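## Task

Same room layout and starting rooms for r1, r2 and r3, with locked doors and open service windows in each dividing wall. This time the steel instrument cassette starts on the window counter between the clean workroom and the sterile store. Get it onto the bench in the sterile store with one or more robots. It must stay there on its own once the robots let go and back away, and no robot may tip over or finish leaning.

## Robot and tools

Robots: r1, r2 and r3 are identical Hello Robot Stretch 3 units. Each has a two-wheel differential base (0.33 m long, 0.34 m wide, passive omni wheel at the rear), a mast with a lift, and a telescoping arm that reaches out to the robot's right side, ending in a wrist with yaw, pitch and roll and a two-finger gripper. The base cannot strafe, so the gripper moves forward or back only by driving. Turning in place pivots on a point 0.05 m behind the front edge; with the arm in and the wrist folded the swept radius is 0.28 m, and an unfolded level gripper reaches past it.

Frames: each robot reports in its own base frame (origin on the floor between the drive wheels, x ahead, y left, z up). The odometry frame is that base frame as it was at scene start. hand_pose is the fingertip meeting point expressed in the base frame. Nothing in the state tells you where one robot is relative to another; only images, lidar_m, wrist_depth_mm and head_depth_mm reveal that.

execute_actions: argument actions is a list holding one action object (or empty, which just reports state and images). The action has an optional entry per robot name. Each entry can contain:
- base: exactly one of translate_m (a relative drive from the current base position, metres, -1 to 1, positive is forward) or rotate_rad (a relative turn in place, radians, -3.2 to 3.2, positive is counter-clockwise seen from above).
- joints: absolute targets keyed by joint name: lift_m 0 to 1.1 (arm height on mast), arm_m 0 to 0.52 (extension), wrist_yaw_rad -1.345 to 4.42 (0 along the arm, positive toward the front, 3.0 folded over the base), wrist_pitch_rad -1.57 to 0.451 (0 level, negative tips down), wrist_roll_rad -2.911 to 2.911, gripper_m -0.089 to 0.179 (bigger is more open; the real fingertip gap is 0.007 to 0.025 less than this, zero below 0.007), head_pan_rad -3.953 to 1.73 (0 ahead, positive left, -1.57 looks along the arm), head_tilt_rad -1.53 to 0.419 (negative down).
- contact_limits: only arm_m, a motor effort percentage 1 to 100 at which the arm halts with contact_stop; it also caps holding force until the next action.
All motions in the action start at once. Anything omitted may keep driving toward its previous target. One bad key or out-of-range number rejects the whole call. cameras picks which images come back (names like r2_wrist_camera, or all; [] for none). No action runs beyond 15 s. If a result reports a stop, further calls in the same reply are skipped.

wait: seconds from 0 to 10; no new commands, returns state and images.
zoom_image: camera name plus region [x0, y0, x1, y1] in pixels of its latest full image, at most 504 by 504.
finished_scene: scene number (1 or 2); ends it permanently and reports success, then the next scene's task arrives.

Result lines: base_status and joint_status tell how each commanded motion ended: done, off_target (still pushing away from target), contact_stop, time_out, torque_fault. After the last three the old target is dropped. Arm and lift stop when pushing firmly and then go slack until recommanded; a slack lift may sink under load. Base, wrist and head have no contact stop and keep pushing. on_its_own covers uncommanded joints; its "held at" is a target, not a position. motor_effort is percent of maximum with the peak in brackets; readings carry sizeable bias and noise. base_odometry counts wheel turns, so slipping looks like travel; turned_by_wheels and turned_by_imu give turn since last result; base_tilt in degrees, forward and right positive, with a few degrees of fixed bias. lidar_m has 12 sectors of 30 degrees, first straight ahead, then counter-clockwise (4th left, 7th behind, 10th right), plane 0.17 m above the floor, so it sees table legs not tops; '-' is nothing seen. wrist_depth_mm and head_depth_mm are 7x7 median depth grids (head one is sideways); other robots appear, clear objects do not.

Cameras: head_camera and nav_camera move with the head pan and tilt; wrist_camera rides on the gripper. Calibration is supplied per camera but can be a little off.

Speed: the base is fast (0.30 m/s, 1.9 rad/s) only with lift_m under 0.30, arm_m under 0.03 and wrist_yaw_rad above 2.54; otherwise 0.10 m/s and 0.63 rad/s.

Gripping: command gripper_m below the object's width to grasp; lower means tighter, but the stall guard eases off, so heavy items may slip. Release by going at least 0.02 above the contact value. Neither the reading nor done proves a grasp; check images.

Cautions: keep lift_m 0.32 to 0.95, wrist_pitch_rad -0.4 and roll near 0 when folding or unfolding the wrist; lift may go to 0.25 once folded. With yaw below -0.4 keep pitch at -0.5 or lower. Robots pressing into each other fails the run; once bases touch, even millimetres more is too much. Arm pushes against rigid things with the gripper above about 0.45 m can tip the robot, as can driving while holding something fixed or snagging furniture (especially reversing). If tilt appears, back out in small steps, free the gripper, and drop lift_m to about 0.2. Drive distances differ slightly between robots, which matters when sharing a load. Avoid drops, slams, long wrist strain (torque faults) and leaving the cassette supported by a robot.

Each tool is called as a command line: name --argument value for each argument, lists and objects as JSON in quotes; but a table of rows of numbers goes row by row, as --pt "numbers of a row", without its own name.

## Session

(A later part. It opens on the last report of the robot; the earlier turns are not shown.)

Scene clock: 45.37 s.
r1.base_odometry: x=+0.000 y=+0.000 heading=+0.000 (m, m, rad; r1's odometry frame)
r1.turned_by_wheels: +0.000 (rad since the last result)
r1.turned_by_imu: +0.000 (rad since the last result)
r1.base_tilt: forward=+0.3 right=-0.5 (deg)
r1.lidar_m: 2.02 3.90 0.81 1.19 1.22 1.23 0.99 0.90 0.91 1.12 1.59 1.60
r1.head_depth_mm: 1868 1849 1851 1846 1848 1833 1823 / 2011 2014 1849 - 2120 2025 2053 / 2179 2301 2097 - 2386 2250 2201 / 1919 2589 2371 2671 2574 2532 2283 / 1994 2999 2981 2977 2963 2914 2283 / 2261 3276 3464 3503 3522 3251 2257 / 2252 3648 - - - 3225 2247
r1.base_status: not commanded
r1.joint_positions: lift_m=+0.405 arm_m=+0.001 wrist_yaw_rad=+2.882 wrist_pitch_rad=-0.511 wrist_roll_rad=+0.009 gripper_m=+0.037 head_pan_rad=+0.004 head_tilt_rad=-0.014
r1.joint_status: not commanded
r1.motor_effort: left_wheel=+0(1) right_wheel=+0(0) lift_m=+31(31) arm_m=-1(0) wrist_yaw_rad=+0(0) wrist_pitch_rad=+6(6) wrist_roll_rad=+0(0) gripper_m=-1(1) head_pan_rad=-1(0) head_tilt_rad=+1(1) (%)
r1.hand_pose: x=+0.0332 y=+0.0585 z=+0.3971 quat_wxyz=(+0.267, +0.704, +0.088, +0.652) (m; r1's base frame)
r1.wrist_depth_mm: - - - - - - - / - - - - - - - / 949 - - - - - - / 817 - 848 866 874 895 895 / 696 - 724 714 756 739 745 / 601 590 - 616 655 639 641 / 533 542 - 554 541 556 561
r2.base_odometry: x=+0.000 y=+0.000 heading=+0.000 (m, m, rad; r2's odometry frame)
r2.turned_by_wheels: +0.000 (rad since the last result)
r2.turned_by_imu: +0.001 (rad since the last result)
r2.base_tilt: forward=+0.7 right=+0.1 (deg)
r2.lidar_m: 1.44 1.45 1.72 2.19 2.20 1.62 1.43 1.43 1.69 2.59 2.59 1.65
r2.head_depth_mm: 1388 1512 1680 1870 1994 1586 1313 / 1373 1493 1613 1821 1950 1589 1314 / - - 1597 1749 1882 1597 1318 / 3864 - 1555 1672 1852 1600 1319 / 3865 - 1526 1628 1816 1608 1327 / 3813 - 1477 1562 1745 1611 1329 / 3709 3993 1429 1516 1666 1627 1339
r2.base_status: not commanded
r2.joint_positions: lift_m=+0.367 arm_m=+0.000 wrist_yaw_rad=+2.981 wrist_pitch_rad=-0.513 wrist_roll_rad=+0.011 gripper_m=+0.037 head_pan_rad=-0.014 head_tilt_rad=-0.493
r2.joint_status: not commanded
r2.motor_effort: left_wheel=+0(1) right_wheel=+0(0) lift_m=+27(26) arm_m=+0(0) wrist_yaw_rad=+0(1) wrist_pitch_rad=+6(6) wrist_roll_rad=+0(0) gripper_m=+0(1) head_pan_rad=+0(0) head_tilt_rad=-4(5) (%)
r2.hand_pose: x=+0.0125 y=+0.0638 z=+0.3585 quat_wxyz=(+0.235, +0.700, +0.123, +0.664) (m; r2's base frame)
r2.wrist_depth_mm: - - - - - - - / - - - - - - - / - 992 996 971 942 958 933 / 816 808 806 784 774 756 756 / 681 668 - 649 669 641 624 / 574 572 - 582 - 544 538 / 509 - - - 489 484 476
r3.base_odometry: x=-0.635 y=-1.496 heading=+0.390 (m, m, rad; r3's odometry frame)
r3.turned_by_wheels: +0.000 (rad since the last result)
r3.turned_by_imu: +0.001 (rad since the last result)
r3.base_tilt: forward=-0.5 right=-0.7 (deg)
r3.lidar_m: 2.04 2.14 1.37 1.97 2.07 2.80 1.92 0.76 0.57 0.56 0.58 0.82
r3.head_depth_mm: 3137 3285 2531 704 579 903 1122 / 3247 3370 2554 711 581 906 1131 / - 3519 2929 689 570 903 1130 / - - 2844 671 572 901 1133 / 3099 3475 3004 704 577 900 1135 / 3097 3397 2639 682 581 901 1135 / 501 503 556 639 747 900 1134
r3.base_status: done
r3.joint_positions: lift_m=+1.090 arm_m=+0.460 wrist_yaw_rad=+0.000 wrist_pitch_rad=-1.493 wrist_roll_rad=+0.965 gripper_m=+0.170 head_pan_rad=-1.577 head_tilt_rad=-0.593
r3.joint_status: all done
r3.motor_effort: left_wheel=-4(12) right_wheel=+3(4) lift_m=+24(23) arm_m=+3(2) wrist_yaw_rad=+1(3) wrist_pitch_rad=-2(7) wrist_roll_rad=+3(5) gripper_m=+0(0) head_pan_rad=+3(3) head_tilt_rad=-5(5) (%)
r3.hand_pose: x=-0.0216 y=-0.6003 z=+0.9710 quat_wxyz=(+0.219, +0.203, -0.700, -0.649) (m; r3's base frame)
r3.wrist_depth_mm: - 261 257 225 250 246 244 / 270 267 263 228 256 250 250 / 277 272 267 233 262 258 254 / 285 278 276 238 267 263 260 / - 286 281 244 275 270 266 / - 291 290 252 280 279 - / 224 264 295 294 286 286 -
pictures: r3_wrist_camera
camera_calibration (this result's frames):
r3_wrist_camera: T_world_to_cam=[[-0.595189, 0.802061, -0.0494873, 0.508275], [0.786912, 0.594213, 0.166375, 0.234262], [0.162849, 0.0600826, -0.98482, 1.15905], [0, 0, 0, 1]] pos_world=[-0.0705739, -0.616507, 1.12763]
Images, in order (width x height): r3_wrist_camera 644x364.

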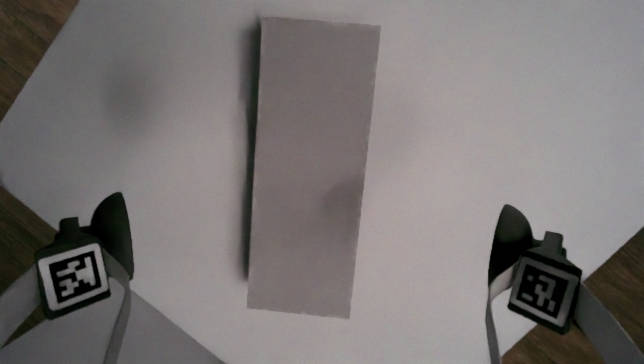

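execute_actions --actions '[{"r3":{"base":{"translate_m":-0.03},"joints":{"lift_m":0.993,"wrist_roll_rad":1.03,"arm_m":0.485}}}]' --cameras '[]'

execute_actions --actions '[{"r3":{"joints":{"gripper_m":-0.03}}}]' --cameras '[]'

execute_actions --actions '[{"r3":{"joints":{"lift_m":1.08}}}]' --cameras '[]'

execute_actions --actions '[{"r3":{"base":{"rotate_rad":1.55},"joints":{"arm_m":0.05,"gripper_m":-0.04}}}]' --cameras '[]'

execute_actions --actions '[{"r3":{"base":{"translate_m":0.44},"joints":{"gripper_m":-0.05,"lift_m":1.0}}}]' --cameras '[]'

execute_actions --actions '[{"r3":{"base":{"translate_m":0.44},"joints":{"gripper_m":-0.04}}}]' --cameras '[]'

execute_actions --actions '[{"r3":{"base":{"rotate_rad":1.55},"joints":{"gripper_m":-0.05,"head_tilt_rad":-0.7}}}]' --cameras '["r3_nav_camera"]'

Scene clock: 55.73 s.
r1.base_odometry: x=+0.000 y=+0.000 heading=+0.000 (m, m, rad; r1's odometry frame)
r1.turned_by_wheels: +0.000 (rad since the last result)
r1.turned_by_imu: +0.000 (rad since the last result)
r1.base_tilt: forward=+0.4 right=-0.5 (deg)
r1.lidar_m: 2.01 3.90 0.81 1.19 1.22 1.23 0.98 0.90 0.91 1.12 1.59 1.60
r1.head_depth_mm: 1859 1845 1870 1844 1834 1841 1838 / 1999 2046 1840 - 2124 2028 2044 / 2169 2302 2079 - 2371 2272 2202 / 1914 2574 2386 2690 2601 2562 2300 / 2018 2993 2952 3010 2993 2917 2303 / 2256 3289 3544 3429 3518 3178 2281 / 2242 3592 3991 - - 3292 2252
r1.base_status: not commanded
r1.joint_positions: lift_m=+0.405 arm_m=+0.001 wrist_yaw_rad=+2.882 wrist_pitch_rad=-0.511 wrist_roll_rad=+0.009 gripper_m=+0.037 head_pan_rad=+0.004 head_tilt_rad=-0.014
r1.joint_status: not commanded
r1.motor_effort: left_wheel=+0(0) right_wheel=+0(0) lift_m=+31(31) arm_m=-1(1) wrist_yaw_rad=+0(0) wrist_pitch_rad=+6(6) wrist_roll_rad=+0(0) gripper_m=+0(0) head_pan_rad=+0(1) head_tilt_rad=+1(2) (%)
r1.hand_pose: x=+0.0332 y=+0.0585 z=+0.3971 quat_wxyz=(+0.267, +0.704, +0.088, +0.652) (m; r1's base frame)
r1.wrist_depth_mm: - - - - - - - / - - - - - - - / 955 - - - - - - / 810 - 838 845 865 884 876 / 688 - 726 722 749 730 744 / 592 599 - 621 644 633 650 / 528 541 - 550 536 555 560
r2.base_odometry: x=+0.000 y=+0.000 heading=+0.000 (m, m, rad; r2's odometry frame)
r2.turned_by_wheels: +0.000 (rad since the last result)
r2.turned_by_imu: +0.000 (rad since the last result)
r2.base_tilt: forward=+0.8 right=+0.0 (deg)
r2.lidar_m: 1.45 1.45 1.71 2.19 2.19 1.62 1.43 1.43 1.69 2.59 2.59 1.65
r2.head_depth_mm: 1376 1515 1675 1890 2003 1574 1310 / 1377 1500 1616 1804 1936 1585 1318 / - - 1589 1735 1887 1593 1325 / 3966 3410 1556 1674 1851 1599 1318 / 3831 3524 1526 1614 1797 1604 1338 / 3774 - 1477 1572 1743 1614 1336 / 3732 3938 1427 1514 1677 1625 1340
r2.base_status: not commanded
r2.joint_positions: lift_m=+0.367 arm_m=+0.000 wrist_yaw_rad=+2.981 wrist_pitch_rad=-0.513 wrist_roll_rad=+0.011 gripper_m=+0.037 head_pan_rad=-0.014 head_tilt_rad=-0.493
r2.joint_status: not commanded
r2.motor_effort: left_wheel=+0(0) right_wheel=-1(1) lift_m=+27(27) arm_m=+0(0) wrist_yaw_rad=+1(1) wrist_pitch_rad=+6(6) wrist_roll_rad=+0(1) gripper_m=+1(0) head_pan_rad=+0(0) head_tilt_rad=-4(4) (%)
r2.hand_pose: x=+0.0125 y=+0.0638 z=+0.3585 quat_wxyz=(+0.235, +0.700, +0.123, +0.664) (m; r2's base frame)
r2.wrist_depth_mm: - - - - - - - / - - - - - - - / - - 977 970 946 958 917 / 802 806 791 781 777 757 753 / 674 673 - 652 670 637 627 / 567 571 - 584 - 549 540 / 510 - - - 484 487 481
r3.base_odometry: x=-0.663 y=-1.507 heading=+0.390 (m, m, rad; r3's odometry frame)
r3.turned_by_wheels: +0.000 (rad since the last result)
r3.turned_by_imu: +0.001 (rad since the last result)
r3.base_tilt: forward=-0.4 right=-0.9 (deg)
r3.lidar_m: 2.07 2.18 1.38 1.97 2.07 2.77 1.91 0.76 0.57 0.55 0.58 0.82
r3.head_depth_mm: 3088 - 2287 704 579 901 1124 / - 3456 2450 711 566 903 1126 / - 3597 2808 702 569 900 1133 / 3114 3478 888 681 573 898 1137 / 3109 3460 3023 679 577 898 1131 / 3080 3455 3046 710 580 899 1130 / 2995 581 576 640 712 899 1136
r3.base_status: done
r3.joint_positions: lift_m=+0.994 arm_m=+0.485 wrist_yaw_rad=+0.000 wrist_pitch_rad=-1.498 wrist_roll_rad=+1.023 gripper_m=+0.170 head_pan_rad=-1.577 head_tilt_rad=-0.593
r3.joint_status: all done
r3.motor_effort: left_wheel=-3(10) right_wheel=+2(6) lift_m=+9(21) arm_m=+2(2) wrist_yaw_rad=+0(0) wrist_pitch_rad=-1(2) wrist_roll_rad=+4(4) gripper_m=-1(1) head_pan_rad=+3(3) head_tilt_rad=-4(4) (%)
r3.hand_pose: x=-0.0216 y=-0.6241 z=+0.8749 quat_wxyz=(+0.198, +0.184, -0.705, -0.656) (m; r3's base frame)
r3.wrist_depth_mm: 168 166 163 161 159 157 155 / 172 171 136 134 162 161 158 / 177 174 140 138 166 165 162 / 182 179 144 141 170 169 167 / 186 183 147 145 175 173 170 / - 189 152 149 180 179 174 / 199 195 156 153 185 182 181
pictures: none
No camera images: the call's "cameras" was empty. Leave "cameras" out to get every camera's image.

Scene clock: 58.63 s.
r1.base_odometry: x=+0.000 y=+0.000 heading=+0.000 (m, m, rad; r1's odometry frame)
r1.turned_by_wheels: +0.000 (rad since the last result)
r1.turned_by_imu: +0.000 (rad since the last result)
r1.base_tilt: forward=+0.3 right=-0.5 (deg)
r1.lidar_m: 2.02 3.90 0.81 1.19 1.22 1.23 0.98 0.90 0.91 1.12 1.60 1.60
r1.head_depth_mm: 1862 1835 1856 1823 1850 1832 1842 / 1998 2064 1853 - 2103 2029 2037 / 2197 2281 2074 - 2345 2278 2212 / 1913 2573 2358 2684 2613 2545 2294 / 1997 2992 3016 2958 2942 2919 2280 / 2221 3296 3611 3548 3499 3296 2281 / 2314 3554 - - - 3298 2273
r1.base_status: not commanded
r1.joint_positions: lift_m=+0.405 arm_m=+0.001 wrist_yaw_rad=+2.882 wrist_pitch_rad=-0.511 wrist_roll_rad=+0.009 gripper_m=+0.037 head_pan_rad=+0.004 head_tilt_rad=-0.014
r1.joint_status: not commanded
r1.motor_effort: left_wheel=+0(0) right_wheel=+0(0) lift_m=+31(31) arm_m=+0(0) wrist_yaw_rad=+1(1) wrist_pitch_rad=+6(6) wrist_roll_rad=+0(0) gripper_m=-1(0) head_pan_rad=+0(0) head_tilt_rad=+1(1) (%)
r1.hand_pose: x=+0.0332 y=+0.0585 z=+0.3971 quat_wxyz=(+0.267, +0.704, +0.088, +0.652) (m; r1's base frame)
r1.wrist_depth_mm: - - - - - - - / - - - - - - - / 945 - - - - - - / 817 - 838 859 879 880 884 / 694 - 715 714 750 740 751 / 597 604 - 618 650 634 639 / 527 540 - 551 535 559 559
r2.base_odometry: x=+0.000 y=+0.000 heading=+0.000 (m, m, rad; r2's odometry frame)
r2.turned_by_wheels: +0.000 (rad since the last result)
r2.turned_by_imu: +0.000 (rad since the last result)
r2.base_tilt: forward=+0.9 right=+0.0 (deg)
r2.lidar_m: 1.45 1.45 1.72 2.19 2.20 1.62 1.43 1.43 1.69 2.58 2.59 1.65
r2.head_depth_mm: 1380 1517 1678 1878 1998 1577 1311 / 1377 1488 1624 1812 1940 1596 1313 / - - 1600 1733 1893 1593 1325 / 3960 3544 1569 1666 1840 1600 1328 / 3787 3474 1529 1618 1809 1610 1324 / 3865 - 1479 1565 1736 1617 1330 / 3721 3926 1437 1518 1671 1611 1336
r2.base_status: not commanded
r2.joint_positions: lift_m=+0.367 arm_m=+0.000 wrist_yaw_rad=+2.981 wrist_pitch_rad=-0.513 wrist_roll_rad=+0.011 gripper_m=+0.037 head_pan_rad=-0.014 head_tilt_rad=-0.493
r2.joint_status: not commanded
r2.motor_effort: left_wheel=+0(0) right_wheel=+0(1) lift_m=+27(26) arm_m=+0(0) wrist_yaw_rad=+1(1) wrist_pitch_rad=+6(6) wrist_roll_rad=+1(0) gripper_m=+0(0) head_pan_rad=+0(0) head_tilt_rad=-4(4) (%)
r2.hand_pose: x=+0.0125 y=+0.0638 z=+0.3585 quat_wxyz=(+0.235, +0.700, +0.123, +0.664) (m; r2's base frame)
r2.wrist_depth_mm: - - - - - - - / - - - - - - - / - - 975 978 959 937 926 / 816 798 791 772 776 769 745 / 678 670 - 643 666 647 628 / 575 570 - 576 - 553 546 / 505 - - - 485 487 480
r3.base_odometry: x=-0.663 y=-1.507 heading=+0.390 (m, m, rad; r3's odometry frame)
r3.turned_by_wheels: +0.000 (rad since the last result)
r3.turned_by_imu: -0.019 (rad since the last result)
r3.base_tilt: forward=-0.6 right=-1.0 (deg)
r3.lidar_m: 2.08 2.17 1.38 1.97 1.68 2.78 2.04 0.78 0.57 0.56 0.58 0.80
r3.head_depth_mm: 3059 - 2265 709 582 914 1126 / - 3529 2452 716 586 910 1129 / - 3542 2839 694 575 909 1136 / 3161 3481 896 673 576 901 1136 / 3083 3480 3039 710 580 900 1129 / 3077 3443 3077 742 584 897 1121 / 3061 3273 621 650 683 893 1116
r3.base_status: not commanded
r3.joint_positions: lift_m=+0.994 arm_m=+0.485 wrist_yaw_rad=+0.002 wrist_pitch_rad=-1.567 wrist_roll_rad=+1.022 gripper_m=-0.028 head_pan_rad=-1.577 head_tilt_rad=-0.593
r3.joint_status: all done
r3.motor_effort: left_wheel=+0(11) right_wheel=+0(14) lift_m=+6(9) arm_m=+2(2) wrist_yaw_rad=-1(8) wrist_pitch_rad=+19(19) wrist_roll_rad=+5(9) gripper_m=-46(100) head_pan_rad=+2(2) head_tilt_rad=-5(5) (%)
r3.hand_pose: x=-0.0217 y=-0.6064 z=+0.8762 quat_wxyz=(+0.193, +0.192, -0.681, -0.680) (m; r3's base frame)
r3.wrist_depth_mm: 165 165 165 164 165 164 163 / 170 171 168 138 140 168 168 / 175 176 173 142 144 175 174 / 181 181 178 147 149 180 179 / 187 186 152 152 151 185 185 / 193 193 158 157 157 191 191 / 200 199 164 163 196 198 198
pictures: none
No camera images: the call's "cameras" was empty. Leave "cameras" out to get every camera's image.

Scene clock: 61.57 s.
r1.base_odometry: x=+0.000 y=+0.000 heading=+0.000 (m, m, rad; r1's odometry frame)
r1.turned_by_wheels: +0.000 (rad since the last result)
r1.turned_by_imu: +0.000 (rad since the last result)
r1.base_tilt: forward=+0.4 right=-0.5 (deg)
r1.lidar_m: 2.01 3.89 0.81 1.20 1.22 1.23 0.98 0.90 0.91 1.13 1.59 1.60
r1.head_depth_mm: 1874 1856 1853 1849 1825 1854 1832 / 2013 2040 1858 - 2140 2031 2034 / 2195 2291 2084 - 2371 2270 2246 / 1917 2597 2371 2686 2638 2539 2319 / 2044 3027 2993 2968 2974 2904 2305 / 2250 3284 3454 3480 3532 3265 2286 / 2270 3629 3947 3951 - 3306 2266
r1.base_status: not commanded
r1.joint_positions: lift_m=+0.405 arm_m=+0.001 wrist_yaw_rad=+2.882 wrist_pitch_rad=-0.511 wrist_roll_rad=+0.009 gripper_m=+0.037 head_pan_rad=+0.004 head_tilt_rad=-0.014
r1.joint_status: not commanded
r1.motor_effort: left_wheel=+1(1) right_wheel=+0(0) lift_m=+31(31) arm_m=-1(1) wrist_yaw_rad=+0(0) wrist_pitch_rad=+5(6) wrist_roll_rad=+0(0) gripper_m=-1(0) head_pan_rad=+0(0) head_tilt_rad=+1(0) (%)
r1.hand_pose: x=+0.0332 y=+0.0585 z=+0.3971 quat_wxyz=(+0.267, +0.704, +0.088, +0.652) (m; r1's base frame)
r1.wrist_depth_mm: - - - - - - - / - - - - - - - / 947 - - - - - - / 819 - 828 858 868 880 885 / 691 - 725 708 757 739 746 / 593 590 - 615 654 631 641 / 522 532 - 546 543 558 562
r2.base_odometry: x=+0.000 y=+0.000 heading=+0.000 (m, m, rad; r2's odometry frame)
r2.turned_by_wheels: +0.000 (rad since the last result)
r2.turned_by_imu: +0.000 (rad since the last result)
r2.base_tilt: forward=+0.9 right=+0.1 (deg)
r2.lidar_m: 1.45 1.45 1.71 2.19 2.20 1.62 1.43 1.43 1.68 2.58 2.58 1.65
r2.head_depth_mm: 1380 1510 1680 1885 2010 1574 1304 / 1376 1482 1616 1812 1940 1592 1319 / - - 1607 1749 1903 1600 1317 / 3998 - 1554 1670 1868 1599 1316 / 3766 - 1526 1619 1811 1606 1329 / 3756 - 1474 1574 1737 1611 1329 / 3737 3904 1435 1517 1680 1623 1338
r2.base_status: not commanded
r2.joint_positions: lift_m=+0.367 arm_m=+0.000 wrist_yaw_rad=+2.981 wrist_pitch_rad=-0.513 wrist_roll_rad=+0.011 gripper_m=+0.037 head_pan_rad=-0.014 head_tilt_rad=-0.493
r2.joint_status: not commanded
r2.motor_effort: left_wheel=+1(0) right_wheel=+0(0) lift_m=+26(27) arm_m=+0(0) wrist_yaw_rad=+0(0) wrist_pitch_rad=+6(6) wrist_roll_rad=+0(0) gripper_m=+0(0) head_pan_rad=+0(0) head_tilt_rad=-4(4) (%)
r2.hand_pose: x=+0.0125 y=+0.0638 z=+0.3585 quat_wxyz=(+0.235, +0.700, +0.123, +0.664) (m; r2's base frame)
r2.wrist_depth_mm: - - - - - - - / - - - - - - - / - - 997 962 950 912 937 / 813 811 787 783 763 748 756 / 681 655 - 643 661 633 627 / 576 567 - 573 - 548 550 / 504 - - - 483 485 477
r3.base_odometry: x=-0.663 y=-1.507 heading=+0.390 (m, m, rad; r3's odometry frame)
r3.turned_by_wheels: +0.000 (rad since the last result)
r3.turned_by_imu: -0.004 (rad since the last result)
r3.base_tilt: forward=-0.5 right=-0.7 (deg)
r3.lidar_m: 2.08 2.16 1.38 1.97 1.68 2.78 2.07 0.78 0.57 0.55 0.58 0.80
r3.head_depth_mm: 3171 3402 2752 704 578 916 1128 / 3202 3430 2423 710 581 910 1127 / - 3529 2961 714 569 905 1128 / - - 669 692 573 900 1134 / 3116 3434 3014 674 576 897 1128 / 3078 3466 3030 734 579 891 1120 / 3075 3263 622 647 678 887 1114
r3.base_status: not commanded
r3.joint_positions: lift_m=+1.080 arm_m=+0.485 wrist_yaw_rad=+0.000 wrist_pitch_rad=-1.495 wrist_roll_rad=+1.027 gripper_m=-0.013 head_pan_rad=-1.577 head_tilt_rad=-0.594
r3.joint_status: all done
r3.on_its_own: gripper_m is held at -0.015, not at your -0.030, by its stall guard, which is still easing
r3.motor_effort: left_wheel=+0(6) right_wheel=-1(19) lift_m=+25(27) arm_m=+2(2) wrist_yaw_rad=+1(3) wrist_pitch_rad=-1(20) wrist_roll_rad=+2(5) gripper_m=-21(46) head_pan_rad=+2(2) head_tilt_rad=-3(5) (%)
r3.hand_pose: x=-0.0216 y=-0.6249 z=+0.9609 quat_wxyz=(+0.197, +0.182, -0.706, -0.655) (m; r3's base frame)
r3.wrist_depth_mm: - 248 247 242 239 235 233 / - 256 132 129 129 241 238 / 269 262 136 133 133 247 243 / 275 269 141 138 137 253 251 / 280 279 145 143 141 261 257 / 288 285 151 148 149 267 265 / - 293 158 153 277 275 -
pictures: none
No camera images: the call's "cameras" was empty. Leave "cameras" out to get every camera's image.

Scene clock: 66.27 s.
r1.base_odometry: x=+0.000 y=+0.000 heading=+0.000 (m, m, rad; r1's odometry frame)
r1.turned_by_wheels: +0.000 (rad since the last result)
r1.turned_by_imu: +0.000 (rad since the last result)
r1.base_tilt: forward=+0.3 right=-0.5 (deg)
r1.lidar_m: 2.01 3.89 0.81 1.19 1.22 1.22 0.99 0.90 0.91 1.12 1.59 1.60
r1.head_depth_mm: 1885 1859 1856 1837 1835 1851 1831 / 2017 2057 1870 - 2109 2014 2038 / 2194 2270 2088 - 2385 2255 2216 / 1916 2606 2364 2708 2607 2577 2286 / 2020 2971 2961 2952 2991 2941 2291 / 2259 3305 3494 3526 3527 3225 2276 / 2269 3597 3896 - - 3237 2241
r1.base_status: not commanded
r1.joint_positions: lift_m=+0.405 arm_m=+0.001 wrist_yaw_rad=+2.882 wrist_pitch_rad=-0.511 wrist_roll_rad=+0.009 gripper_m=+0.037 head_pan_rad=+0.004 head_tilt_rad=-0.014
r1.joint_status: not commanded
r1.motor_effort: left_wheel=+1(1) right_wheel=+0(0) lift_m=+31(31) arm_m=-1(1) wrist_yaw_rad=+0(1) wrist_pitch_rad=+6(6) wrist_roll_rad=+0(0) gripper_m=-1(1) head_pan_rad=-1(1) head_tilt_rad=+1(1) (%)
r1.hand_pose: x=+0.0332 y=+0.0585 z=+0.3971 quat_wxyz=(+0.267, +0.704, +0.088, +0.652) (m; r1's base frame)
r1.wrist_depth_mm: - - - - - - - / - - - - - - - / 952 - - - - - - / 809 - 845 862 848 890 898 / 688 - 717 734 750 738 756 / 598 589 - 625 652 635 643 / 528 538 - 543 540 558 558
r2.base_odometry: x=+0.000 y=+0.000 heading=+0.000 (m, m, rad; r2's odometry frame)
r2.turned_by_wheels: +0.000 (rad since the last result)
r2.turned_by_imu: +0.000 (rad since the last result)
r2.base_tilt: forward=+0.7 right=-0.1 (deg)
r2.lidar_m: 1.45 1.45 1.71 2.19 2.19 1.62 1.43 1.43 1.69 2.58 2.59 1.65
r2.head_depth_mm: 1384 1512 1674 1885 2011 1585 1313 / 1370 1486 1621 1805 1933 1583 1308 / - - 1614 1740 1894 1594 1315 / 3998 - 1564 1680 1847 1600 1321 / 3823 - 1521 1617 1796 1613 1325 / 3865 3976 1476 1567 1739 1617 1332 / 3686 3970 1435 1518 1671 1615 1336
r2.base_status: not commanded
r2.joint_positions: lift_m=+0.367 arm_m=+0.000 wrist_yaw_rad=+2.981 wrist_pitch_rad=-0.513 wrist_roll_rad=+0.011 gripper_m=+0.037 head_pan_rad=-0.014 head_tilt_rad=-0.493
r2.joint_status: not commanded
r2.motor_effort: left_wheel=+1(1) right_wheel=-1(0) lift_m=+26(27) arm_m=+0(0) wrist_yaw_rad=+0(0) wrist_pitch_rad=+6(6) wrist_roll_rad=+0(1) gripper_m=-1(1) head_pan_rad=+0(0) head_tilt_rad=-5(5) (%)
r2.hand_pose: x=+0.0125 y=+0.0638 z=+0.3585 quat_wxyz=(+0.235, +0.700, +0.123, +0.664) (m; r2's base frame)
r2.wrist_depth_mm: - - - - - - - / - - - - - - - / - 974 981 958 949 932 923 / 795 800 777 787 769 752 739 / 673 673 - 651 669 632 625 / 576 575 - 575 - 548 545 / 505 - - - 491 485 478
r3.base_odometry: x=-0.663 y=-1.507 heading=+1.940 (m, m, rad; r3's odometry frame)
r3.turned_by_wheels: +1.550 (rad since the last result)
r3.turned_by_imu: +1.224 (rad since the last result)
r3.base_tilt: forward=-0.5 right=-0.8 (deg)
r3.lidar_m: 1.38 1.97 1.68 2.73 1.32 0.68 0.56 0.56 0.61 0.97 2.06 2.27
r3.head_depth_mm: - - - - 1070 1032 1144 / - - - - - - 292 / - - - - - 321 295 / 1318 1469 1714 2018 - 829 297 / 1662 1942 2232 2187 1743 1435 297 / 1771 1944 2168 2219 1752 1443 1240 / 1708 1871 2086 2219 1760 1457 1235
r3.base_status: done
r3.joint_positions: lift_m=+1.080 arm_m=+0.050 wrist_yaw_rad=+0.000 wrist_pitch_rad=-1.494 wrist_roll_rad=+1.035 gripper_m=-0.015 head_pan_rad=-1.576 head_tilt_rad=-0.598
r3.joint_status: gripper_m off_target (ended at -0.015, target -0.040); the others done
r3.on_its_own: gripper_m is held at -0.016, not at your -0.040, by its stall guard, which is still easing
r3.motor_effort: left_wheel=-4(100) right_wheel=+2(100) lift_m=+22(24) arm_m=-3(4) wrist_yaw_rad=+0(27) wrist_pitch_rad=-2(13) wrist_roll_rad=-3(34) gripper_m=-22(100) head_pan_rad=+3(2) head_tilt_rad=-1(3) (%)
r3.hand_pose: x=-0.0216 y=-0.1908 z=+0.9611 quat_wxyz=(+0.195, +0.180, -0.707, -0.655) (m; r3's base frame)
r3.wrist_depth_mm: - - - - - - 930 / - - 132 130 129 - - / - - 137 134 132 - - / - - 141 138 135 - - / - - 145 143 141 - - / - - 151 147 148 - - / - - 158 153 - - -
pictures: none
No camera images: the call's "cameras" was empty. Leave "cameras" out to get every camera's image.

Scene clock: 71.63 s.
r1.base_odometry: x=+0.000 y=+0.000 heading=+0.000 (m, m, rad; r1's odometry frame)
r1.turned_by_wheels: +0.000 (rad since the last result)
r1.turned_by_imu: +0.000 (rad since the last result)
r1.base_tilt: forward=+0.4 right=-0.5 (deg)
r1.lidar_m: 2.01 3.89 0.81 1.19 1.22 1.23 0.98 0.90 0.91 1.12 1.59 1.60
r1.head_depth_mm: 1851 1861 1830 1862 1838 1820 1831 / 2012 2054 1852 - 2127 2046 2017 / 2199 2280 2075 - 2389 2265 2197 / 1926 2632 2390 2675 2619 2582 2319 / 2021 2960 2986 2939 2983 2910 2287 / 2264 3260 3538 3478 3466 3259 2283 / 2261 3611 3940 - - 3311 2280
r1.base_status: not commanded
r1.joint_positions: lift_m=+0.405 arm_m=+0.001 wrist_yaw_rad=+2.882 wrist_pitch_rad=-0.511 wrist_roll_rad=+0.009 gripper_m=+0.037 head_pan_rad=+0.004 head_tilt_rad=-0.014
r1.joint_status: not commanded
r1.motor_effort: left_wheel=+0(0) right_wheel=+0(0) lift_m=+31(31) arm_m=+0(1) wrist_yaw_rad=+1(0) wrist_pitch_rad=+6(5) wrist_roll_rad=+0(0) gripper_m=+1(0) head_pan_rad=-1(1) head_tilt_rad=+1(1) (%)
r1.hand_pose: x=+0.0332 y=+0.0585 z=+0.3971 quat_wxyz=(+0.267, +0.704, +0.088, +0.652) (m; r1's base frame)
r1.wrist_depth_mm: - - - - - - - / - - - - - - - / 949 - - - - - - / 828 - 838 857 877 862 886 / 698 - 728 722 748 742 741 / 602 596 - 617 647 636 647 / 529 543 - 546 540 558 563
r2.base_odometry: x=+0.000 y=+0.000 heading=+0.000 (m, m, rad; r2's odometry frame)
r2.turned_by_wheels: +0.000 (rad since the last result)
r2.turned_by_imu: +0.000 (rad since the last result)
r2.base_tilt: forward=+0.9 right=+0.2 (deg)
r2.lidar_m: 1.45 1.45 1.71 2.19 2.19 1.62 1.43 1.43 1.69 2.58 2.59 1.65
r2.head_depth_mm: 1384 1513 1675 1879 1993 1580 1313 / 1379 1489 1624 1808 1943 1584 1312 / - - 1611 1735 1899 1593 1315 / 3948 - 1566 1677 1856 1587 1318 / 3877 - 1530 1624 1810 1604 1326 / 3831 - 1476 1570 1732 1615 1334 / 3758 3955 1432 1508 1673 1616 1336
r2.base_status: not commanded
r2.joint_positions: lift_m=+0.367 arm_m=+0.000 wrist_yaw_rad=+2.981 wrist_pitch_rad=-0.513 wrist_roll_rad=+0.011 gripper_m=+0.037 head_pan_rad=-0.014 head_tilt_rad=-0.493
r2.joint_status: not commanded
r2.motor_effort: left_wheel=+1(0) right_wheel=-1(1) lift_m=+27(26) arm_m=+0(0) wrist_yaw_rad=+0(1) wrist_pitch_rad=+6(6) wrist_roll_rad=+1(0) gripper_m=+0(0) head_pan_rad=+0(1) head_tilt_rad=-4(5) (%)
r2.hand_pose: x=+0.0125 y=+0.0638 z=+0.3585 quat_wxyz=(+0.235, +0.700, +0.123, +0.664) (m; r2's base frame)
r2.wrist_depth_mm: - - - - - - - / - - - - - - - / - - 978 966 937 942 911 / 812 811 793 792 780 761 753 / 664 656 - 653 667 650 633 / 572 568 - 575 - 556 551 / 503 - - - 485 484 479
r3.base_odometry: x=-0.822 y=-1.097 heading=+1.940 (m, m, rad; r3's odometry frame)
r3.turned_by_wheels: +0.000 (rad since the last result)
r3.turned_by_imu: +0.000 (rad since the last result)
r3.base_tilt: forward=-0.5 right=-0.6 (deg)
r3.lidar_m: 0.93 1.56 1.48 2.88 2.32 1.19 0.98 0.97 1.07 1.66 1.91 2.11
r3.head_depth_mm: 1284 1379 - - - 1343 1153 / 1496 1626 1816 - - - 355 / 1775 1962 2177 - - - 349 / 1776 1961 2198 2179 1736 - 351 / 1701 1885 2110 2213 1750 1442 1223 / 1638 1804 2009 2149 1748 1450 1231 / 1578 1738 1924 2076 1765 1456 1234
r3.base_status: done
r3.joint_positions: lift_m=+1.000 arm_m=+0.050 wrist_yaw_rad=+0.000 wrist_pitch_rad=-1.494 wrist_roll_rad=+1.035 gripper_m=-0.024 head_pan_rad=-1.576 head_tilt_rad=-0.598
r3.joint_status: gripper_m off_target (ended at -0.024, target -0.050); the others done
r3.on_its_own: gripper_m is held at -0.026, not at your -0.050, by its stall guard, which is still easing
r3.motor_effort: left_wheel=-4(7) right_wheel=+2(8) lift_m=+15(19) arm_m=-3(3) wrist_yaw_rad=+1(0) wrist_pitch_rad=-1(2) wrist_roll_rad=-2(3) gripper_m=-37(100) head_pan_rad=+2(2) head_tilt_rad=-1(1) (%)
r3.hand_pose: x=-0.0216 y=-0.1908 z=+0.8816 quat_wxyz=(+0.195, +0.180, -0.707, -0.655) (m; r3's base frame)
r3.wrist_depth_mm: - - 986 986 993 - 969 / - - 132 129 129 990 979 / - - 136 133 131 991 - / - - 141 138 136 - - / - - 144 142 141 - - / - - 150 148 149 - - / - - 157 153 - - -
pictures: none
No camera images: the call's "cameras" was empty. Leave "cameras" out to get every camera's image.

Scene clock: 77.00 s.
r1.base_odometry: x=+0.000 y=+0.000 heading=+0.000 (m, m, rad; r1's odometry frame)
r1.turned_by_wheels: +0.000 (rad since the last result)
r1.turned_by_imu: +0.000 (rad since the last result)
r1.base_tilt: forward=+0.4 right=-0.5 (deg)
r1.lidar_m: 2.01 3.89 0.81 1.19 1.21 1.23 0.98 0.90 0.91 1.12 1.60 1.60
r1.head_depth_mm: 1846 1849 1840 1854 1830 1850 1855 / 2011 2041 1853 - 2119 2047 2026 / 2178 2321 2108 - 2385 2283 2216 / 1898 2591 2366 2672 2625 2545 2306 / 2024 2941 2989 2993 2952 2895 2313 / 2245 3260 3575 3534 3472 3245 2256 / 2277 3624 3970 3991 3998 3334 2246
r1.base_status: not commanded
r1.joint_positions: lift_m=+0.405 arm_m=+0.001 wrist_yaw_rad=+2.882 wrist_pitch_rad=-0.511 wrist_roll_rad=+0.009 gripper_m=+0.037 head_pan_rad=+0.004 head_tilt_rad=-0.014
r1.joint_status: not commanded
r1.motor_effort: left_wheel=+0(0) right_wheel=+0(0) lift_m=+31(31) arm_m=+0(1) wrist_yaw_rad=+0(0) wrist_pitch_rad=+6(6) wrist_roll_rad=+0(0) gripper_m=-1(1) head_pan_rad=+0(1) head_tilt_rad=+2(1) (%)
r1.hand_pose: x=+0.0332 y=+0.0585 z=+0.3971 quat_wxyz=(+0.267, +0.704, +0.088, +0.652) (m; r1's base frame)
r1.wrist_depth_mm: - - - - - - - / - - - - - - - / 946 - - - - - - / 801 - 842 857 869 865 902 / 674 - 722 729 747 733 761 / 597 597 - 616 649 642 638 / 529 543 - 547 539 557 559
r2.base_odometry: x=+0.000 y=+0.000 heading=+0.000 (m, m, rad; r2's odometry frame)
r2.turned_by_wheels: +0.000 (rad since the last result)
r2.turned_by_imu: +0.000 (rad since the last result)
r2.base_tilt: forward=+0.9 right=+0.1 (deg)
r2.lidar_m: 1.45 1.45 1.71 2.19 2.20 1.63 1.43 1.43 1.69 2.58 2.59 1.64
r2.head_depth_mm: 1384 1517 1676 1879 1983 1580 1315 / 1373 1482 1617 1802 1930 1599 1316 / - - 1612 1736 1891 1598 1311 / 3897 - 1559 1678 1854 1599 1319 / 3913 - 1529 1616 1809 1611 1323 / 3811 - 1487 1564 1736 1599 1329 / 3737 3959 1431 1515 1683 1615 1337
r2.base_status: not commanded
r2.joint_positions: lift_m=+0.367 arm_m=+0.000 wrist_yaw_rad=+2.981 wrist_pitch_rad=-0.513 wrist_roll_rad=+0.011 gripper_m=+0.037 head_pan_rad=-0.014 head_tilt_rad=-0.493
r2.joint_status: not commanded
r2.motor_effort: left_wheel=+1(0) right_wheel=+0(1) lift_m=+27(27) arm_m=+0(0) wrist_yaw_rad=+1(0) wrist_pitch_rad=+6(6) wrist_roll_rad=+1(0) gripper_m=+0(0) head_pan_rad=+0(0) head_tilt_rad=-4(3) (%)
r2.hand_pose: x=+0.0125 y=+0.0638 z=+0.3585 quat_wxyz=(+0.235, +0.700, +0.123, +0.664) (m; r2's base frame)
r2.wrist_depth_mm: - - - - - - - / - - - - - - - / - - 987 968 966 931 919 / 819 803 791 781 764 770 742 / 679 667 - 665 667 635 638 / 577 569 - 579 - 557 551 / 507 - - - 488 482 486
r3.base_odometry: x=-0.980 y=-0.686 heading=+1.939 (m, m, rad; r3's odometry frame)
r3.turned_by_wheels: +0.000 (rad since the last result)
r3.turned_by_imu: +0.000 (rad since the last result)
r3.base_tilt: forward=-0.4 right=-0.6 (deg)
r3.lidar_m: 0.50 1.14 1.26 1.42 3.01 1.70 1.39 1.39 1.50 1.77 1.75 1.77
r3.head_depth_mm: 1812 1979 - - - 1338 1156 / 1757 1973 2155 - - - 355 / 1683 1878 2060 - - - 349 / 1626 1800 2022 2135 1724 - 353 / 1555 1716 1932 2105 1741 1434 1221 / 1497 1663 1848 2040 1746 1445 1230 / 1453 1595 1767 1974 1766 1444 1236
r3.base_status: done
r3.joint_positions: lift_m=+1.000 arm_m=+0.050 wrist_yaw_rad=+0.000 wrist_pitch_rad=-1.494 wrist_roll_rad=+1.035 gripper_m=-0.011 head_pan_rad=-1.576 head_tilt_rad=-0.598
r3.joint_status: gripper_m off_target (ended at -0.011, target -0.040)
r3.on_its_own: gripper_m is held at -0.013, not at your -0.040, by its stall guard, which is still easing
r3.motor_effort: left_wheel=-4(7) right_wheel=+2(6) lift_m=+14(14) arm_m=-3(3) wrist_yaw_rad=+0(1) wrist_pitch_rad=-2(1) wrist_roll_rad=-3(3) gripper_m=-32(100) head_pan_rad=+2(2) head_tilt_rad=-1(1) (%)
r3.hand_pose: x=-0.0216 y=-0.1908 z=+0.8816 quat_wxyz=(+0.195, +0.180, -0.707, -0.655) (m; r3's base frame)
r3.wrist_depth_mm: - - 989 982 977 976 962 / - - 133 130 129 997 980 / - - 137 134 132 - - / - - 141 138 136 - - / - - 145 143 141 - - / - - 151 147 148 - - / - - 158 154 - - -
pictures: none
No camera images: the call's "cameras" was empty. Leave "cameras" out to get every camera's image.

Scene clock: 80.40 s.
r1.base_odometry: x=+0.000 y=+0.000 heading=+0.000 (m, m, rad; r1's odometry frame)
r1.turned_by_wheels: +0.000 (rad since the last result)
r1.turned_by_imu: +0.000 (rad since the last result)
r1.base_tilt: forward=+0.3 right=-0.5 (deg)
r1.lidar_m: 2.00 3.88 0.81 1.19 1.22 1.23 0.98 0.90 0.91 1.13 1.59 1.60
r1.head_depth_mm: 1857 1848 1858 1848 1837 1839 1840 / 2005 2043 1857 - 2106 2047 2027 / 2187 2286 2083 - 2408 2236 2239 / 1917 2562 2367 2661 2645 2556 2298 / 2009 3004 2987 2983 2957 2938 2285 / 2237 3383 3500 3487 3495 3199 2292 / 2251 3607 3916 - - 3295 2257
r1.base_status: not commanded
r1.joint_positions: lift_m=+0.405 arm_m=+0.001 wrist_yaw_rad=+2.882 wrist_pitch_rad=-0.511 wrist_roll_rad=+0.009 gripper_m=+0.037 head_pan_rad=+0.004 head_tilt_rad=-0.014
r1.joint_status: not commanded
r1.motor_effort: left_wheel=+0(1) right_wheel=+0(0) lift_m=+31(31) arm_m=-1(1) wrist_yaw_rad=+0(0) wrist_pitch_rad=+6(6) wrist_roll_rad=+0(0) gripper_m=+0(1) head_pan_rad=+0(1) head_tilt_rad=+1(1) (%)
r1.hand_pose: x=+0.0332 y=+0.0585 z=+0.3971 quat_wxyz=(+0.267, +0.704, +0.088, +0.652) (m; r1's base frame)
r1.wrist_depth_mm: - - - - - - - / - - - - - - - / 950 - - - - - - / 804 - 842 863 873 888 880 / 698 - 719 719 748 744 746 / 605 603 - 619 650 633 644 / 528 541 - 550 550 568 563
r2.base_odometry: x=+0.000 y=+0.000 heading=+0.000 (m, m, rad; r2's odometry frame)
r2.turned_by_wheels: +0.000 (rad since the last result)
r2.turned_by_imu: +0.000 (rad since the last result)
r2.base_tilt: forward=+0.9 right=+0.0 (deg)
r2.lidar_m: 1.45 1.45 1.72 2.19 2.20 1.62 1.42 1.42 1.69 2.58 2.59 1.65
r2.head_depth_mm: 1384 1511 1682 1886 2007 1581 1307 / 1375 1490 1612 1802 1928 1594 1311 / - - 1616 1736 1881 1594 1320 / 3979 - 1560 1696 1843 1595 1322 / 3934 - 1524 1614 1797 1610 1329 / 3847 - 1482 1554 1745 1617 1335 / 3697 3949 1432 1506 1671 1612 1340
r2.base_status: not commanded
r2.joint_positions: lift_m=+0.367 arm_m=+0.000 wrist_yaw_rad=+2.981 wrist_pitch_rad=-0.513 wrist_roll_rad=+0.011 gripper_m=+0.037 head_pan_rad=-0.014 head_tilt_rad=-0.493
r2.joint_status: not commanded
r2.motor_effort: left_wheel=+1(0) right_wheel=-1(0) lift_m=+27(27) arm_m=+0(0) wrist_yaw_rad=+1(1) wrist_pitch_rad=+6(6) wrist_roll_rad=+0(0) gripper_m=+0(1) head_pan_rad=+0(0) head_tilt_rad=-4(5) (%)
r2.hand_pose: x=+0.0125 y=+0.0638 z=+0.3585 quat_wxyz=(+0.235, +0.700, +0.123, +0.664) (m; r2's base frame)
r2.wrist_depth_mm: - - - - - - - / - - - - - - - / - - 973 974 970 940 940 / 810 805 793 785 781 751 750 / 672 664 - 652 662 645 628 / 574 568 - 581 - 552 552 / 508 - - - 491 488 475
r3.base_odometry: x=-0.980 y=-0.686 heading=-2.794 (m, m, rad; r3's odometry frame)
r3.turned_by_wheels: +1.550 (rad since the last result)
r3.turned_by_imu: +1.576 (rad since the last result)
r3.base_tilt: forward=-0.5 right=-0.8 (deg)
r3.lidar_m: 1.42 3.01 1.72 1.39 1.39 1.49 1.77 1.76 1.78 0.50 1.13 1.25
r3.head_depth_mm: 1544 - - - - 1335 1157 / 1473 1634 - - - 392 1100 / 1407 1584 - - - - 353 / 1346 1527 1720 1898 1639 - 350 / 1294 1447 1653 1823 739 1162 353 / 1243 1392 1508 799 692 1365 1162 / 1195 1334 1030 803 674 1371 1189
r3.base_status: done
r3.joint_positions: lift_m=+1.000 arm_m=+0.050 wrist_yaw_rad=+0.000 wrist_pitch_rad=-1.494 wrist_roll_rad=+1.035 gripper_m=-0.034 head_pan_rad=-1.576 head_tilt_rad=-0.691
r3.joint_status: gripper_m off_target (ended at -0.034, target -0.050); the others done
r3.on_its_own: gripper_m is held at -0.033, not at your -0.050, by its stall guard, which is still easing
r3.motor_effort: left_wheel=-5(11) right_wheel=+3(8) lift_m=+15(14) arm_m=-3(3) wrist_yaw_rad=-1(0) wrist_pitch_rad=-2(2) wrist_roll_rad=-3(3) gripper_m=-4(100) head_pan_rad=+2(2) head_tilt_rad=-5(22) (%)
r3.hand_pose: x=-0.0216 y=-0.1908 z=+0.8816 quat_wxyz=(+0.195, +0.180, -0.707, -0.655) (m; r3's base frame)
r3.wrist_depth_mm: - - 984 - 972 959 959 / - - 132 128 129 975 973 / - - 136 133 131 - - / - - 140 137 135 - - / - - 144 142 141 - - / - - 150 147 149 - - / - - 156 153 - - -
pictures: r3_nav_camera (sideways: a quarter turn counterclockwise sets it upright)
camera_calibration (this result's frames):
r3_nav_camera: T_world_to_cam=[[0.00457208, -0.6393, 0.768943, -0.958599], [-0.999979, 0.00057167, 0.00642109, 0.049727], [-0.00454459, -0.768957, -0.639285, 0.789767], [0, 0, 0, 1]] pos_world=[0.0576979, -0.0055643, 1.24168]
Images, in order (width x height): r3_nav_camera 672x504.

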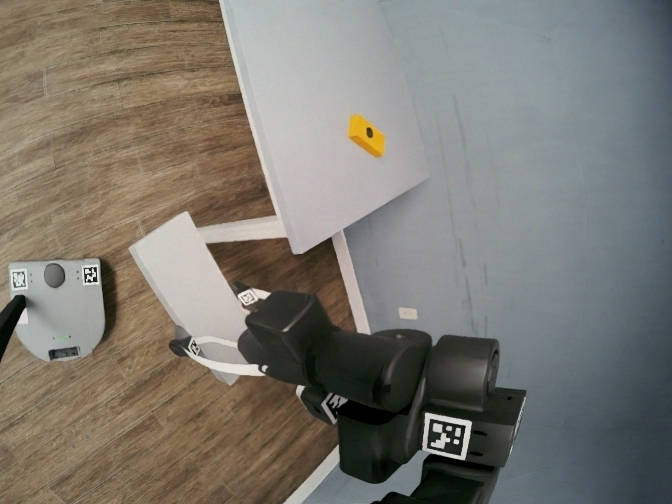

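Heading is off by 0.35 after bumping the window frame. I'll correct it and drive past the yellow item.

execute_actions --actions '[{"r3":{"base":{"rotate_rad":0.35},"joints":{"gripper_m":-0.04}}}]' --cameras '[]'

execute_actions --actions '[{"r3":{"base":{"translate_m":0.4},"joints":{"gripper_m":-0.05,"wrist_roll_rad":1.57}}}]' --cameras '[]'

execute_actions --actions '[{"r3":{"base":{"translate_m":0.3},"joints":{"gripper_m":-0.04,"arm_m":0.5}}}]' --cameras '["r3_wrist_camera"]'

Scene clock: 86.50 s.
r1.base_odometry: x=+0.000 y=+0.000 heading=+0.000 (m, m, rad; r1's odometry frame)
r1.turned_by_wheels: +0.000 (rad since the last result)
r1.turned_by_imu: +0.000 (rad since the last result)
r1.base_tilt: forward=+0.4 right=-0.5 (deg)
r1.lidar_m: 2.01 3.89 0.81 1.19 1.22 1.23 0.99 0.90 0.91 1.12 1.59 1.60
r1.head_depth_mm: 1864 1846 1847 1847 1832 1849 1845 / 1987 2061 1852 - 2115 2009 2039 / 2182 2294 2066 - 2386 2304 2203 / 1918 2576 2370 2677 2618 2555 2306 / 1991 3005 2980 2961 2948 2926 2290 / 2225 3311 3570 3493 3510 3270 2268 / 2270 3579 - 3982 - 3272 2257
r1.base_status: not commanded
r1.joint_positions: lift_m=+0.405 arm_m=+0.001 wrist_yaw_rad=+2.882 wrist_pitch_rad=-0.511 wrist_roll_rad=+0.009 gripper_m=+0.037 head_pan_rad=+0.004 head_tilt_rad=-0.014
r1.joint_status: not commanded
r1.motor_effort: left_wheel=+0(0) right_wheel=+0(0) lift_m=+31(31) arm_m=+0(1) wrist_yaw_rad=+0(0) wrist_pitch_rad=+6(6) wrist_roll_rad=+0(0) gripper_m=-1(0) head_pan_rad=+0(0) head_tilt_rad=+1(1) (%)
r1.hand_pose: x=+0.0332 y=+0.0585 z=+0.3971 quat_wxyz=(+0.267, +0.704, +0.088, +0.652) (m; r1's base frame)
r1.wrist_depth_mm: - - - - - - - / - - - - - - - / 971 - - - - - - / 812 - 845 857 885 867 908 / 689 - 733 719 746 741 748 / 601 596 - 614 650 634 638 / 531 540 - 554 539 558 565
r2.base_odometry: x=+0.000 y=+0.000 heading=+0.000 (m, m, rad; r2's odometry frame)
r2.turned_by_wheels: +0.000 (rad since the last result)
r2.turned_by_imu: +0.000 (rad since the last result)
r2.base_tilt: forward=+0.9 right=+0.0 (deg)
r2.lidar_m: 1.45 1.45 1.71 2.19 2.19 1.62 1.43 1.43 1.69 2.58 2.59 1.65
r2.head_depth_mm: 1381 1514 1681 1886 1988 1570 1308 / 1375 1485 1622 1808 1939 1584 1313 / - - 1617 1736 1888 1594 1327 / 3955 3589 1568 1672 1832 1596 1323 / 3944 - 1523 1620 1818 1601 1331 / 3820 - 1486 1558 1734 1612 1331 / 3724 3979 1437 1519 1671 1617 1343
r2.base_status: not commanded
r2.joint_positions: lift_m=+0.367 arm_m=+0.000 wrist_yaw_rad=+2.981 wrist_pitch_rad=-0.513 wrist_roll_rad=+0.011 gripper_m=+0.037 head_pan_rad=-0.014 head_tilt_rad=-0.493
r2.joint_status: not commanded
r2.motor_effort: left_wheel=+0(0) right_wheel=+0(0) lift_m=+27(26) arm_m=+0(0) wrist_yaw_rad=+1(1) wrist_pitch_rad=+6(6) wrist_roll_rad=+0(0) gripper_m=+0(0) head_pan_rad=+0(0) head_tilt_rad=-5(5) (%)
r2.hand_pose: x=+0.0125 y=+0.0638 z=+0.3585 quat_wxyz=(+0.235, +0.700, +0.123, +0.664) (m; r2's base frame)
r2.wrist_depth_mm: - - - - - - - / - - - - - - - / - - 997 987 975 958 934 / 819 809 795 787 766 749 749 / 673 663 - 649 662 640 635 / 576 571 - 578 - 551 545 / 507 - - - 487 482 483
r3.base_odometry: x=-0.980 y=-0.686 heading=-2.444 (m, m, rad; r3's odometry frame)
r3.turned_by_wheels: +0.350 (rad since the last result)
r3.turned_by_imu: +0.356 (rad since the last result)
r3.base_tilt: forward=-0.5 right=-0.9 (deg)
r3.lidar_m: 3.01 1.99 1.44 1.39 1.43 1.83 1.75 1.81 1.49 0.50 1.18 1.41
r3.head_depth_mm: 1257 - - - - 1332 1157 / 1257 1392 - - - 392 1102 / 1242 1385 - - - - 353 / 1243 1385 1005 788 702 - 350 / 1231 1375 1011 792 726 1360 353 / 1227 1359 1018 798 710 1362 1163 / 1222 1355 1030 804 714 1370 1187
r3.base_status: done
r3.joint_positions: lift_m=+1.000 arm_m=+0.050 wrist_yaw_rad=+0.000 wrist_pitch_rad=-1.494 wrist_roll_rad=+1.034 gripper_m=-0.034 head_pan_rad=-1.576 head_tilt_rad=-0.691
r3.joint_status: gripper_m off_target (ended at -0.034, target -0.040)
r3.on_its_own: gripper_m is held at -0.036, not at your -0.040, by its stall guard, which is still easing
r3.motor_effort: left_wheel=-4(13) right_wheel=+2(7) lift_m=+14(14) arm_m=-3(3) wrist_yaw_rad=+0(0) wrist_pitch_rad=-2(2) wrist_roll_rad=-2(3) gripper_m=-41(100) head_pan_rad=+2(2) head_tilt_rad=-5(5) (%)
r3.hand_pose: x=-0.0216 y=-0.1908 z=+0.8816 quat_wxyz=(+0.195, +0.180, -0.707, -0.655) (m; r3's base frame)
r3.wrist_depth_mm: 349 - 996 996 993 938 942 / - - 132 129 129 986 971 / - - 136 133 131 - 998 / - - 140 137 136 - - / - - 144 142 141 - - / - - 150 147 148 - - / - - 157 153 - - -
pictures: none
No camera images: the call's "cameras" was empty. Leave "cameras" out to get every camera's image.

Scene clock: 91.43 s.
r1.base_odometry: x=+0.000 y=+0.000 heading=+0.000 (m, m, rad; r1's odometry frame)
r1.turned_by_wheels: +0.000 (rad since the last result)
r1.turned_by_imu: +0.000 (rad since the last result)
r1.base_tilt: forward=+0.4 right=-0.5 (deg)
r1.lidar_m: 2.01 3.90 0.81 1.19 1.21 1.23 0.98 0.90 0.91 1.12 1.59 1.60
r1.head_depth_mm: 1852 1834 1847 1857 1845 1833 1844 / 1996 2039 1863 - 2128 2004 2041 / 2195 2316 2090 - 2362 2273 2216 / 1918 2623 2396 2690 2601 2575 2293 / 2017 2983 2985 2963 2918 2952 2295 / 2233 3330 3523 3448 3493 3206 2275 / 2282 3649 3897 3985 - 3322 2237
r1.base_status: not commanded
r1.joint_positions: lift_m=+0.405 arm_m=+0.001 wrist_yaw_rad=+2.882 wrist_pitch_rad=-0.511 wrist_roll_rad=+0.009 gripper_m=+0.037 head_pan_rad=+0.004 head_tilt_rad=-0.014
r1.joint_status: not commanded
r1.motor_effort: left_wheel=+0(1) right_wheel=+0(0) lift_m=+31(31) arm_m=+0(1) wrist_yaw_rad=+0(0) wrist_pitch_rad=+6(6) wrist_roll_rad=+0(0) gripper_m=-1(0) head_pan_rad=-1(0) head_tilt_rad=+1(1) (%)
r1.hand_pose: x=+0.0332 y=+0.0585 z=+0.3971 quat_wxyz=(+0.267, +0.704, +0.088, +0.652) (m; r1's base frame)
r1.wrist_depth_mm: - - - - - - - / - - - - - - - / 937 - - - - - - / 819 - 847 860 860 879 911 / 686 - 734 717 744 742 741 / 598 597 - 618 651 632 632 / 530 538 - 550 537 557 561
r2.base_odometry: x=+0.000 y=+0.000 heading=+0.000 (m, m, rad; r2's odometry frame)
r2.turned_by_wheels: +0.000 (rad since the last result)
r2.turned_by_imu: +0.000 (rad since the last result)
r2.base_tilt: forward=+0.8 right=+0.1 (deg)
r2.lidar_m: 1.45 1.45 1.71 2.19 2.19 1.62 1.43 1.43 1.69 2.58 2.59 1.64
r2.head_depth_mm: 1381 1512 1683 1886 1999 1588 1312 / 1377 1494 1616 1806 1925 1595 1307 / - - 1618 1739 1889 1603 1313 / - - 1554 1674 1842 1598 1323 / 3859 3541 1533 1614 1809 1604 1330 / 3811 - 1478 1561 1745 1603 1328 / 3781 3977 1441 1515 1679 1620 1338
r2.base_status: not commanded
r2.joint_positions: lift_m=+0.367 arm_m=+0.000 wrist_yaw_rad=+2.981 wrist_pitch_rad=-0.513 wrist_roll_rad=+0.011 gripper_m=+0.037 head_pan_rad=-0.014 head_tilt_rad=-0.493
r2.joint_status: not commanded
r2.motor_effort: left_wheel=+1(0) right_wheel=+0(1) lift_m=+27(27) arm_m=+0(0) wrist_yaw_rad=+1(1) wrist_pitch_rad=+6(6) wrist_roll_rad=+0(0) gripper_m=-1(0) head_pan_rad=+0(0) head_tilt_rad=-4(4) (%)
r2.hand_pose: x=+0.0125 y=+0.0638 z=+0.3585 quat_wxyz=(+0.235, +0.700, +0.123, +0.664) (m; r2's base frame)
r2.wrist_depth_mm: - - - - - - - / - - - - - - - / - - - 982 957 946 950 / 834 807 799 780 777 758 759 / 672 659 - 653 665 633 638 / 577 574 - 577 - 548 547 / 500 - - - 485 486 479
r3.base_odometry: x=-1.287 y=-0.943 heading=-2.444 (m, m, rad; r3's odometry frame)
r3.turned_by_wheels: +0.000 (rad since the last result)
r3.turned_by_imu: +0.000 (rad since the last result)
r3.base_tilt: forward=-0.5 right=-0.8 (deg)
r3.lidar_m: 2.62 2.01 1.45 1.39 1.44 1.92 2.16 2.07 0.67 1.14 1.17 1.04
r3.head_depth_mm: 1253 - - - - 1276 1099 / 1249 1361 - - - 387 358 / 1242 1380 - - - - 357 / 1233 1375 1003 788 681 384 360 / 1231 1368 1011 794 703 1352 357 / 1220 1359 1019 799 709 1366 366 / 1212 1365 1031 805 715 1376 1187
r3.base_status: done
r3.joint_positions: lift_m=+1.000 arm_m=+0.050 wrist_yaw_rad=+0.000 wrist_pitch_rad=-1.494 wrist_roll_rad=+1.563 gripper_m=-0.024 head_pan_rad=-1.576 head_tilt_rad=-0.691
r3.joint_status: gripper_m off_target (ended at -0.024, target -0.050); the others done
r3.on_its_own: gripper_m is held at -0.026, not at your -0.050, by its stall guard, which is still easing
r3.motor_effort: left_wheel=-5(7) right_wheel=+3(8) lift_m=+14(14) arm_m=-3(3) wrist_yaw_rad=-1(0) wrist_pitch_rad=-2(2) wrist_roll_rad=+4(5) gripper_m=-38(100) head_pan_rad=+2(2) head_tilt_rad=-6(4) (%)
r3.hand_pose: x=-0.0215 y=-0.1907 z=+0.8816 quat_wxyz=(+0.003, +0.003, -0.734, -0.680) (m; r3's base frame)
r3.wrist_depth_mm: - - - 998 943 961 938 / - - 132 129 128 969 975 / - - 136 133 131 - 969 / 387 - 141 138 138 - - / 393 - 144 142 142 - - / 341 - 150 147 148 - - / 343 - 158 153 - - -
pictures: none
No camera images: the call's "cameras" was empty. Leave "cameras" out to get every camera's image.

Scene clock: 95.93 s.
r1.base_odometry: x=+0.000 y=+0.000 heading=+0.000 (m, m, rad; r1's odometry frame)
r1.turned_by_wheels: +0.000 (rad since the last result)
r1.turned_by_imu: +0.000 (rad since the last result)
r1.base_tilt: forward=+0.3 right=-0.5 (deg)
r1.lidar_m: 2.01 3.90 0.81 1.19 1.22 1.23 0.99 0.90 0.91 1.12 1.59 1.60
r1.head_depth_mm: 1854 1837 1838 1848 1850 1843 1835 / 2016 2066 1860 - 2121 2041 2015 / 2182 2310 2060 - 2349 2256 2169 / 1912 2614 2383 2674 2591 2528 2307 / 2032 3007 2946 2929 2968 2884 2303 / 2234 3312 3500 3444 3443 3264 2268 / 2257 3655 3863 - - 3257 2243
r1.base_status: not commanded
r1.joint_positions: lift_m=+0.405 arm_m=+0.001 wrist_yaw_rad=+2.882 wrist_pitch_rad=-0.511 wrist_roll_rad=+0.009 gripper_m=+0.037 head_pan_rad=+0.004 head_tilt_rad=-0.014
r1.joint_status: not commanded
r1.motor_effort: left_wheel=+0(1) right_wheel=+0(0) lift_m=+31(31) arm_m=-1(0) wrist_yaw_rad=+0(0) wrist_pitch_rad=+6(6) wrist_roll_rad=+0(0) gripper_m=-1(1) head_pan_rad=+0(0) head_tilt_rad=+1(1) (%)
r1.hand_pose: x=+0.0332 y=+0.0585 z=+0.3971 quat_wxyz=(+0.267, +0.704, +0.088, +0.652) (m; r1's base frame)
r1.wrist_depth_mm: - - - - - - - / - - - - - - - / 943 - - - - - - / 809 - 850 854 860 869 908 / 689 - 728 721 752 741 740 / 597 596 - 613 642 637 641 / 527 538 - 552 531 558 566
r2.base_odometry: x=+0.000 y=+0.000 heading=+0.000 (m, m, rad; r2's odometry frame)
r2.turned_by_wheels: +0.000 (rad since the last result)
r2.turned_by_imu: +0.000 (rad since the last result)
r2.base_tilt: forward=+0.8 right=+0.1 (deg)
r2.lidar_m: 1.45 1.45 1.71 2.19 2.20 1.62 1.43 1.43 1.69 2.58 2.59 1.65
r2.head_depth_mm: 1388 1521 1673 1884 2000 1585 1310 / 1379 1490 1607 1807 1935 1581 1318 / - - 1619 1735 1884 1584 1318 / - - 1556 1669 1837 1605 1323 / 3946 - 1533 1623 1811 1611 1328 / 3762 3554 1481 1565 1731 1616 1335 / 3736 3927 1431 1515 1672 1616 1334
r2.base_status: not commanded
r2.joint_positions: lift_m=+0.367 arm_m=+0.000 wrist_yaw_rad=+2.981 wrist_pitch_rad=-0.513 wrist_roll_rad=+0.011 gripper_m=+0.037 head_pan_rad=-0.014 head_tilt_rad=-0.493
r2.joint_status: not commanded
r2.motor_effort: left_wheel=+0(0) right_wheel=+0(1) lift_m=+27(27) arm_m=+0(0) wrist_yaw_rad=+0(1) wrist_pitch_rad=+6(6) wrist_roll_rad=+0(0) gripper_m=+0(1) head_pan_rad=+0(0) head_tilt_rad=-4(5) (%)
r2.hand_pose: x=+0.0125 y=+0.0638 z=+0.3585 quat_wxyz=(+0.235, +0.700, +0.123, +0.664) (m; r2's base frame)
r2.wrist_depth_mm: - - - - - - - / - - - - - - - / - 990 982 947 960 919 927 / 812 795 795 781 762 752 752 / 673 672 - 645 663 639 630 / 575 576 - 569 - 549 546 / 503 - - - 484 482 481
r3.base_odometry: x=-1.517 y=-1.136 heading=-2.444 (m, m, rad; r3's odometry frame)
r3.turned_by_wheels: +0.000 (rad since the last result)
r3.turned_by_imu: -0.001 (rad since the last result)
r3.base_tilt: forward=-0.5 right=-0.7 (deg)
r3.lidar_m: 2.31 2.02 1.46 1.40 1.44 1.91 2.46 0.91 1.18 1.13 1.17 0.79
r3.head_depth_mm: - 1208 973 772 1449 1335 1161 / - 1358 984 776 1463 1341 1164 / - 1329 916 780 743 1347 1169 / - - 869 785 702 1357 1173 / 1220 1353 1008 792 706 1361 1180 / 1210 1346 1020 799 710 1373 1185 / 1205 1366 1032 802 696 1369 1182
r3.base_status: done
r3.joint_positions: lift_m=+1.000 arm_m=+0.500 wrist_yaw_rad=+0.000 wrist_pitch_rad=-1.494 wrist_roll_rad=+1.565 gripper_m=-0.017 head_pan_rad=-1.576 head_tilt_rad=-0.691
r3.joint_status: gripper_m off_target (ended at -0.017, target -0.040); the others done
r3.on_its_own: gripper_m is held at -0.016, not at your -0.040, by its stall guard, which is still easing
r3.motor_effort: left_wheel=-5(6) right_wheel=+2(7) lift_m=+14(14) arm_m=+3(4) wrist_yaw_rad=+0(0) wrist_pitch_rad=-2(2) wrist_roll_rad=+3(5) gripper_m=-8(100) head_pan_rad=+2(2) head_tilt_rad=-5(5) (%)
r3.hand_pose: x=-0.0215 y=-0.6400 z=+0.8816 quat_wxyz=(+0.003, +0.002, -0.734, -0.680) (m; r3's base frame)
r3.wrist_depth_mm: 273 270 265 262 255 251 249 / 283 277 132 129 130 257 255 / 290 286 136 133 134 265 261 / 299 296 141 138 138 274 - / 313 305 145 142 142 282 - / 321 316 151 148 148 288 - / 332 324 158 153 305 300 -
pictures: r3_wrist_camera
camera_calibration (this result's frames):
r3_wrist_camera: T_world_to_cam=[[-0.037484, 0.997225, -0.0643223, 0.685795], [0.976813, 0.0501421, 0.208141, -0.10826], [0.210788, -0.0550288, -0.975982, 0.992941], [0, 0, 0, 1]] pos_world=[-0.0778441, -0.623823, 1.03574]
Images, in order (width x height): r3_wrist_camera 644x364.

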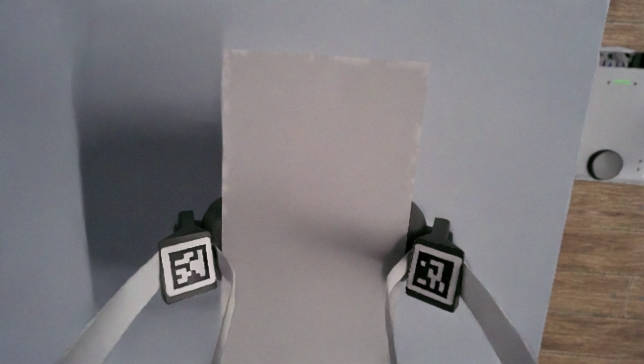

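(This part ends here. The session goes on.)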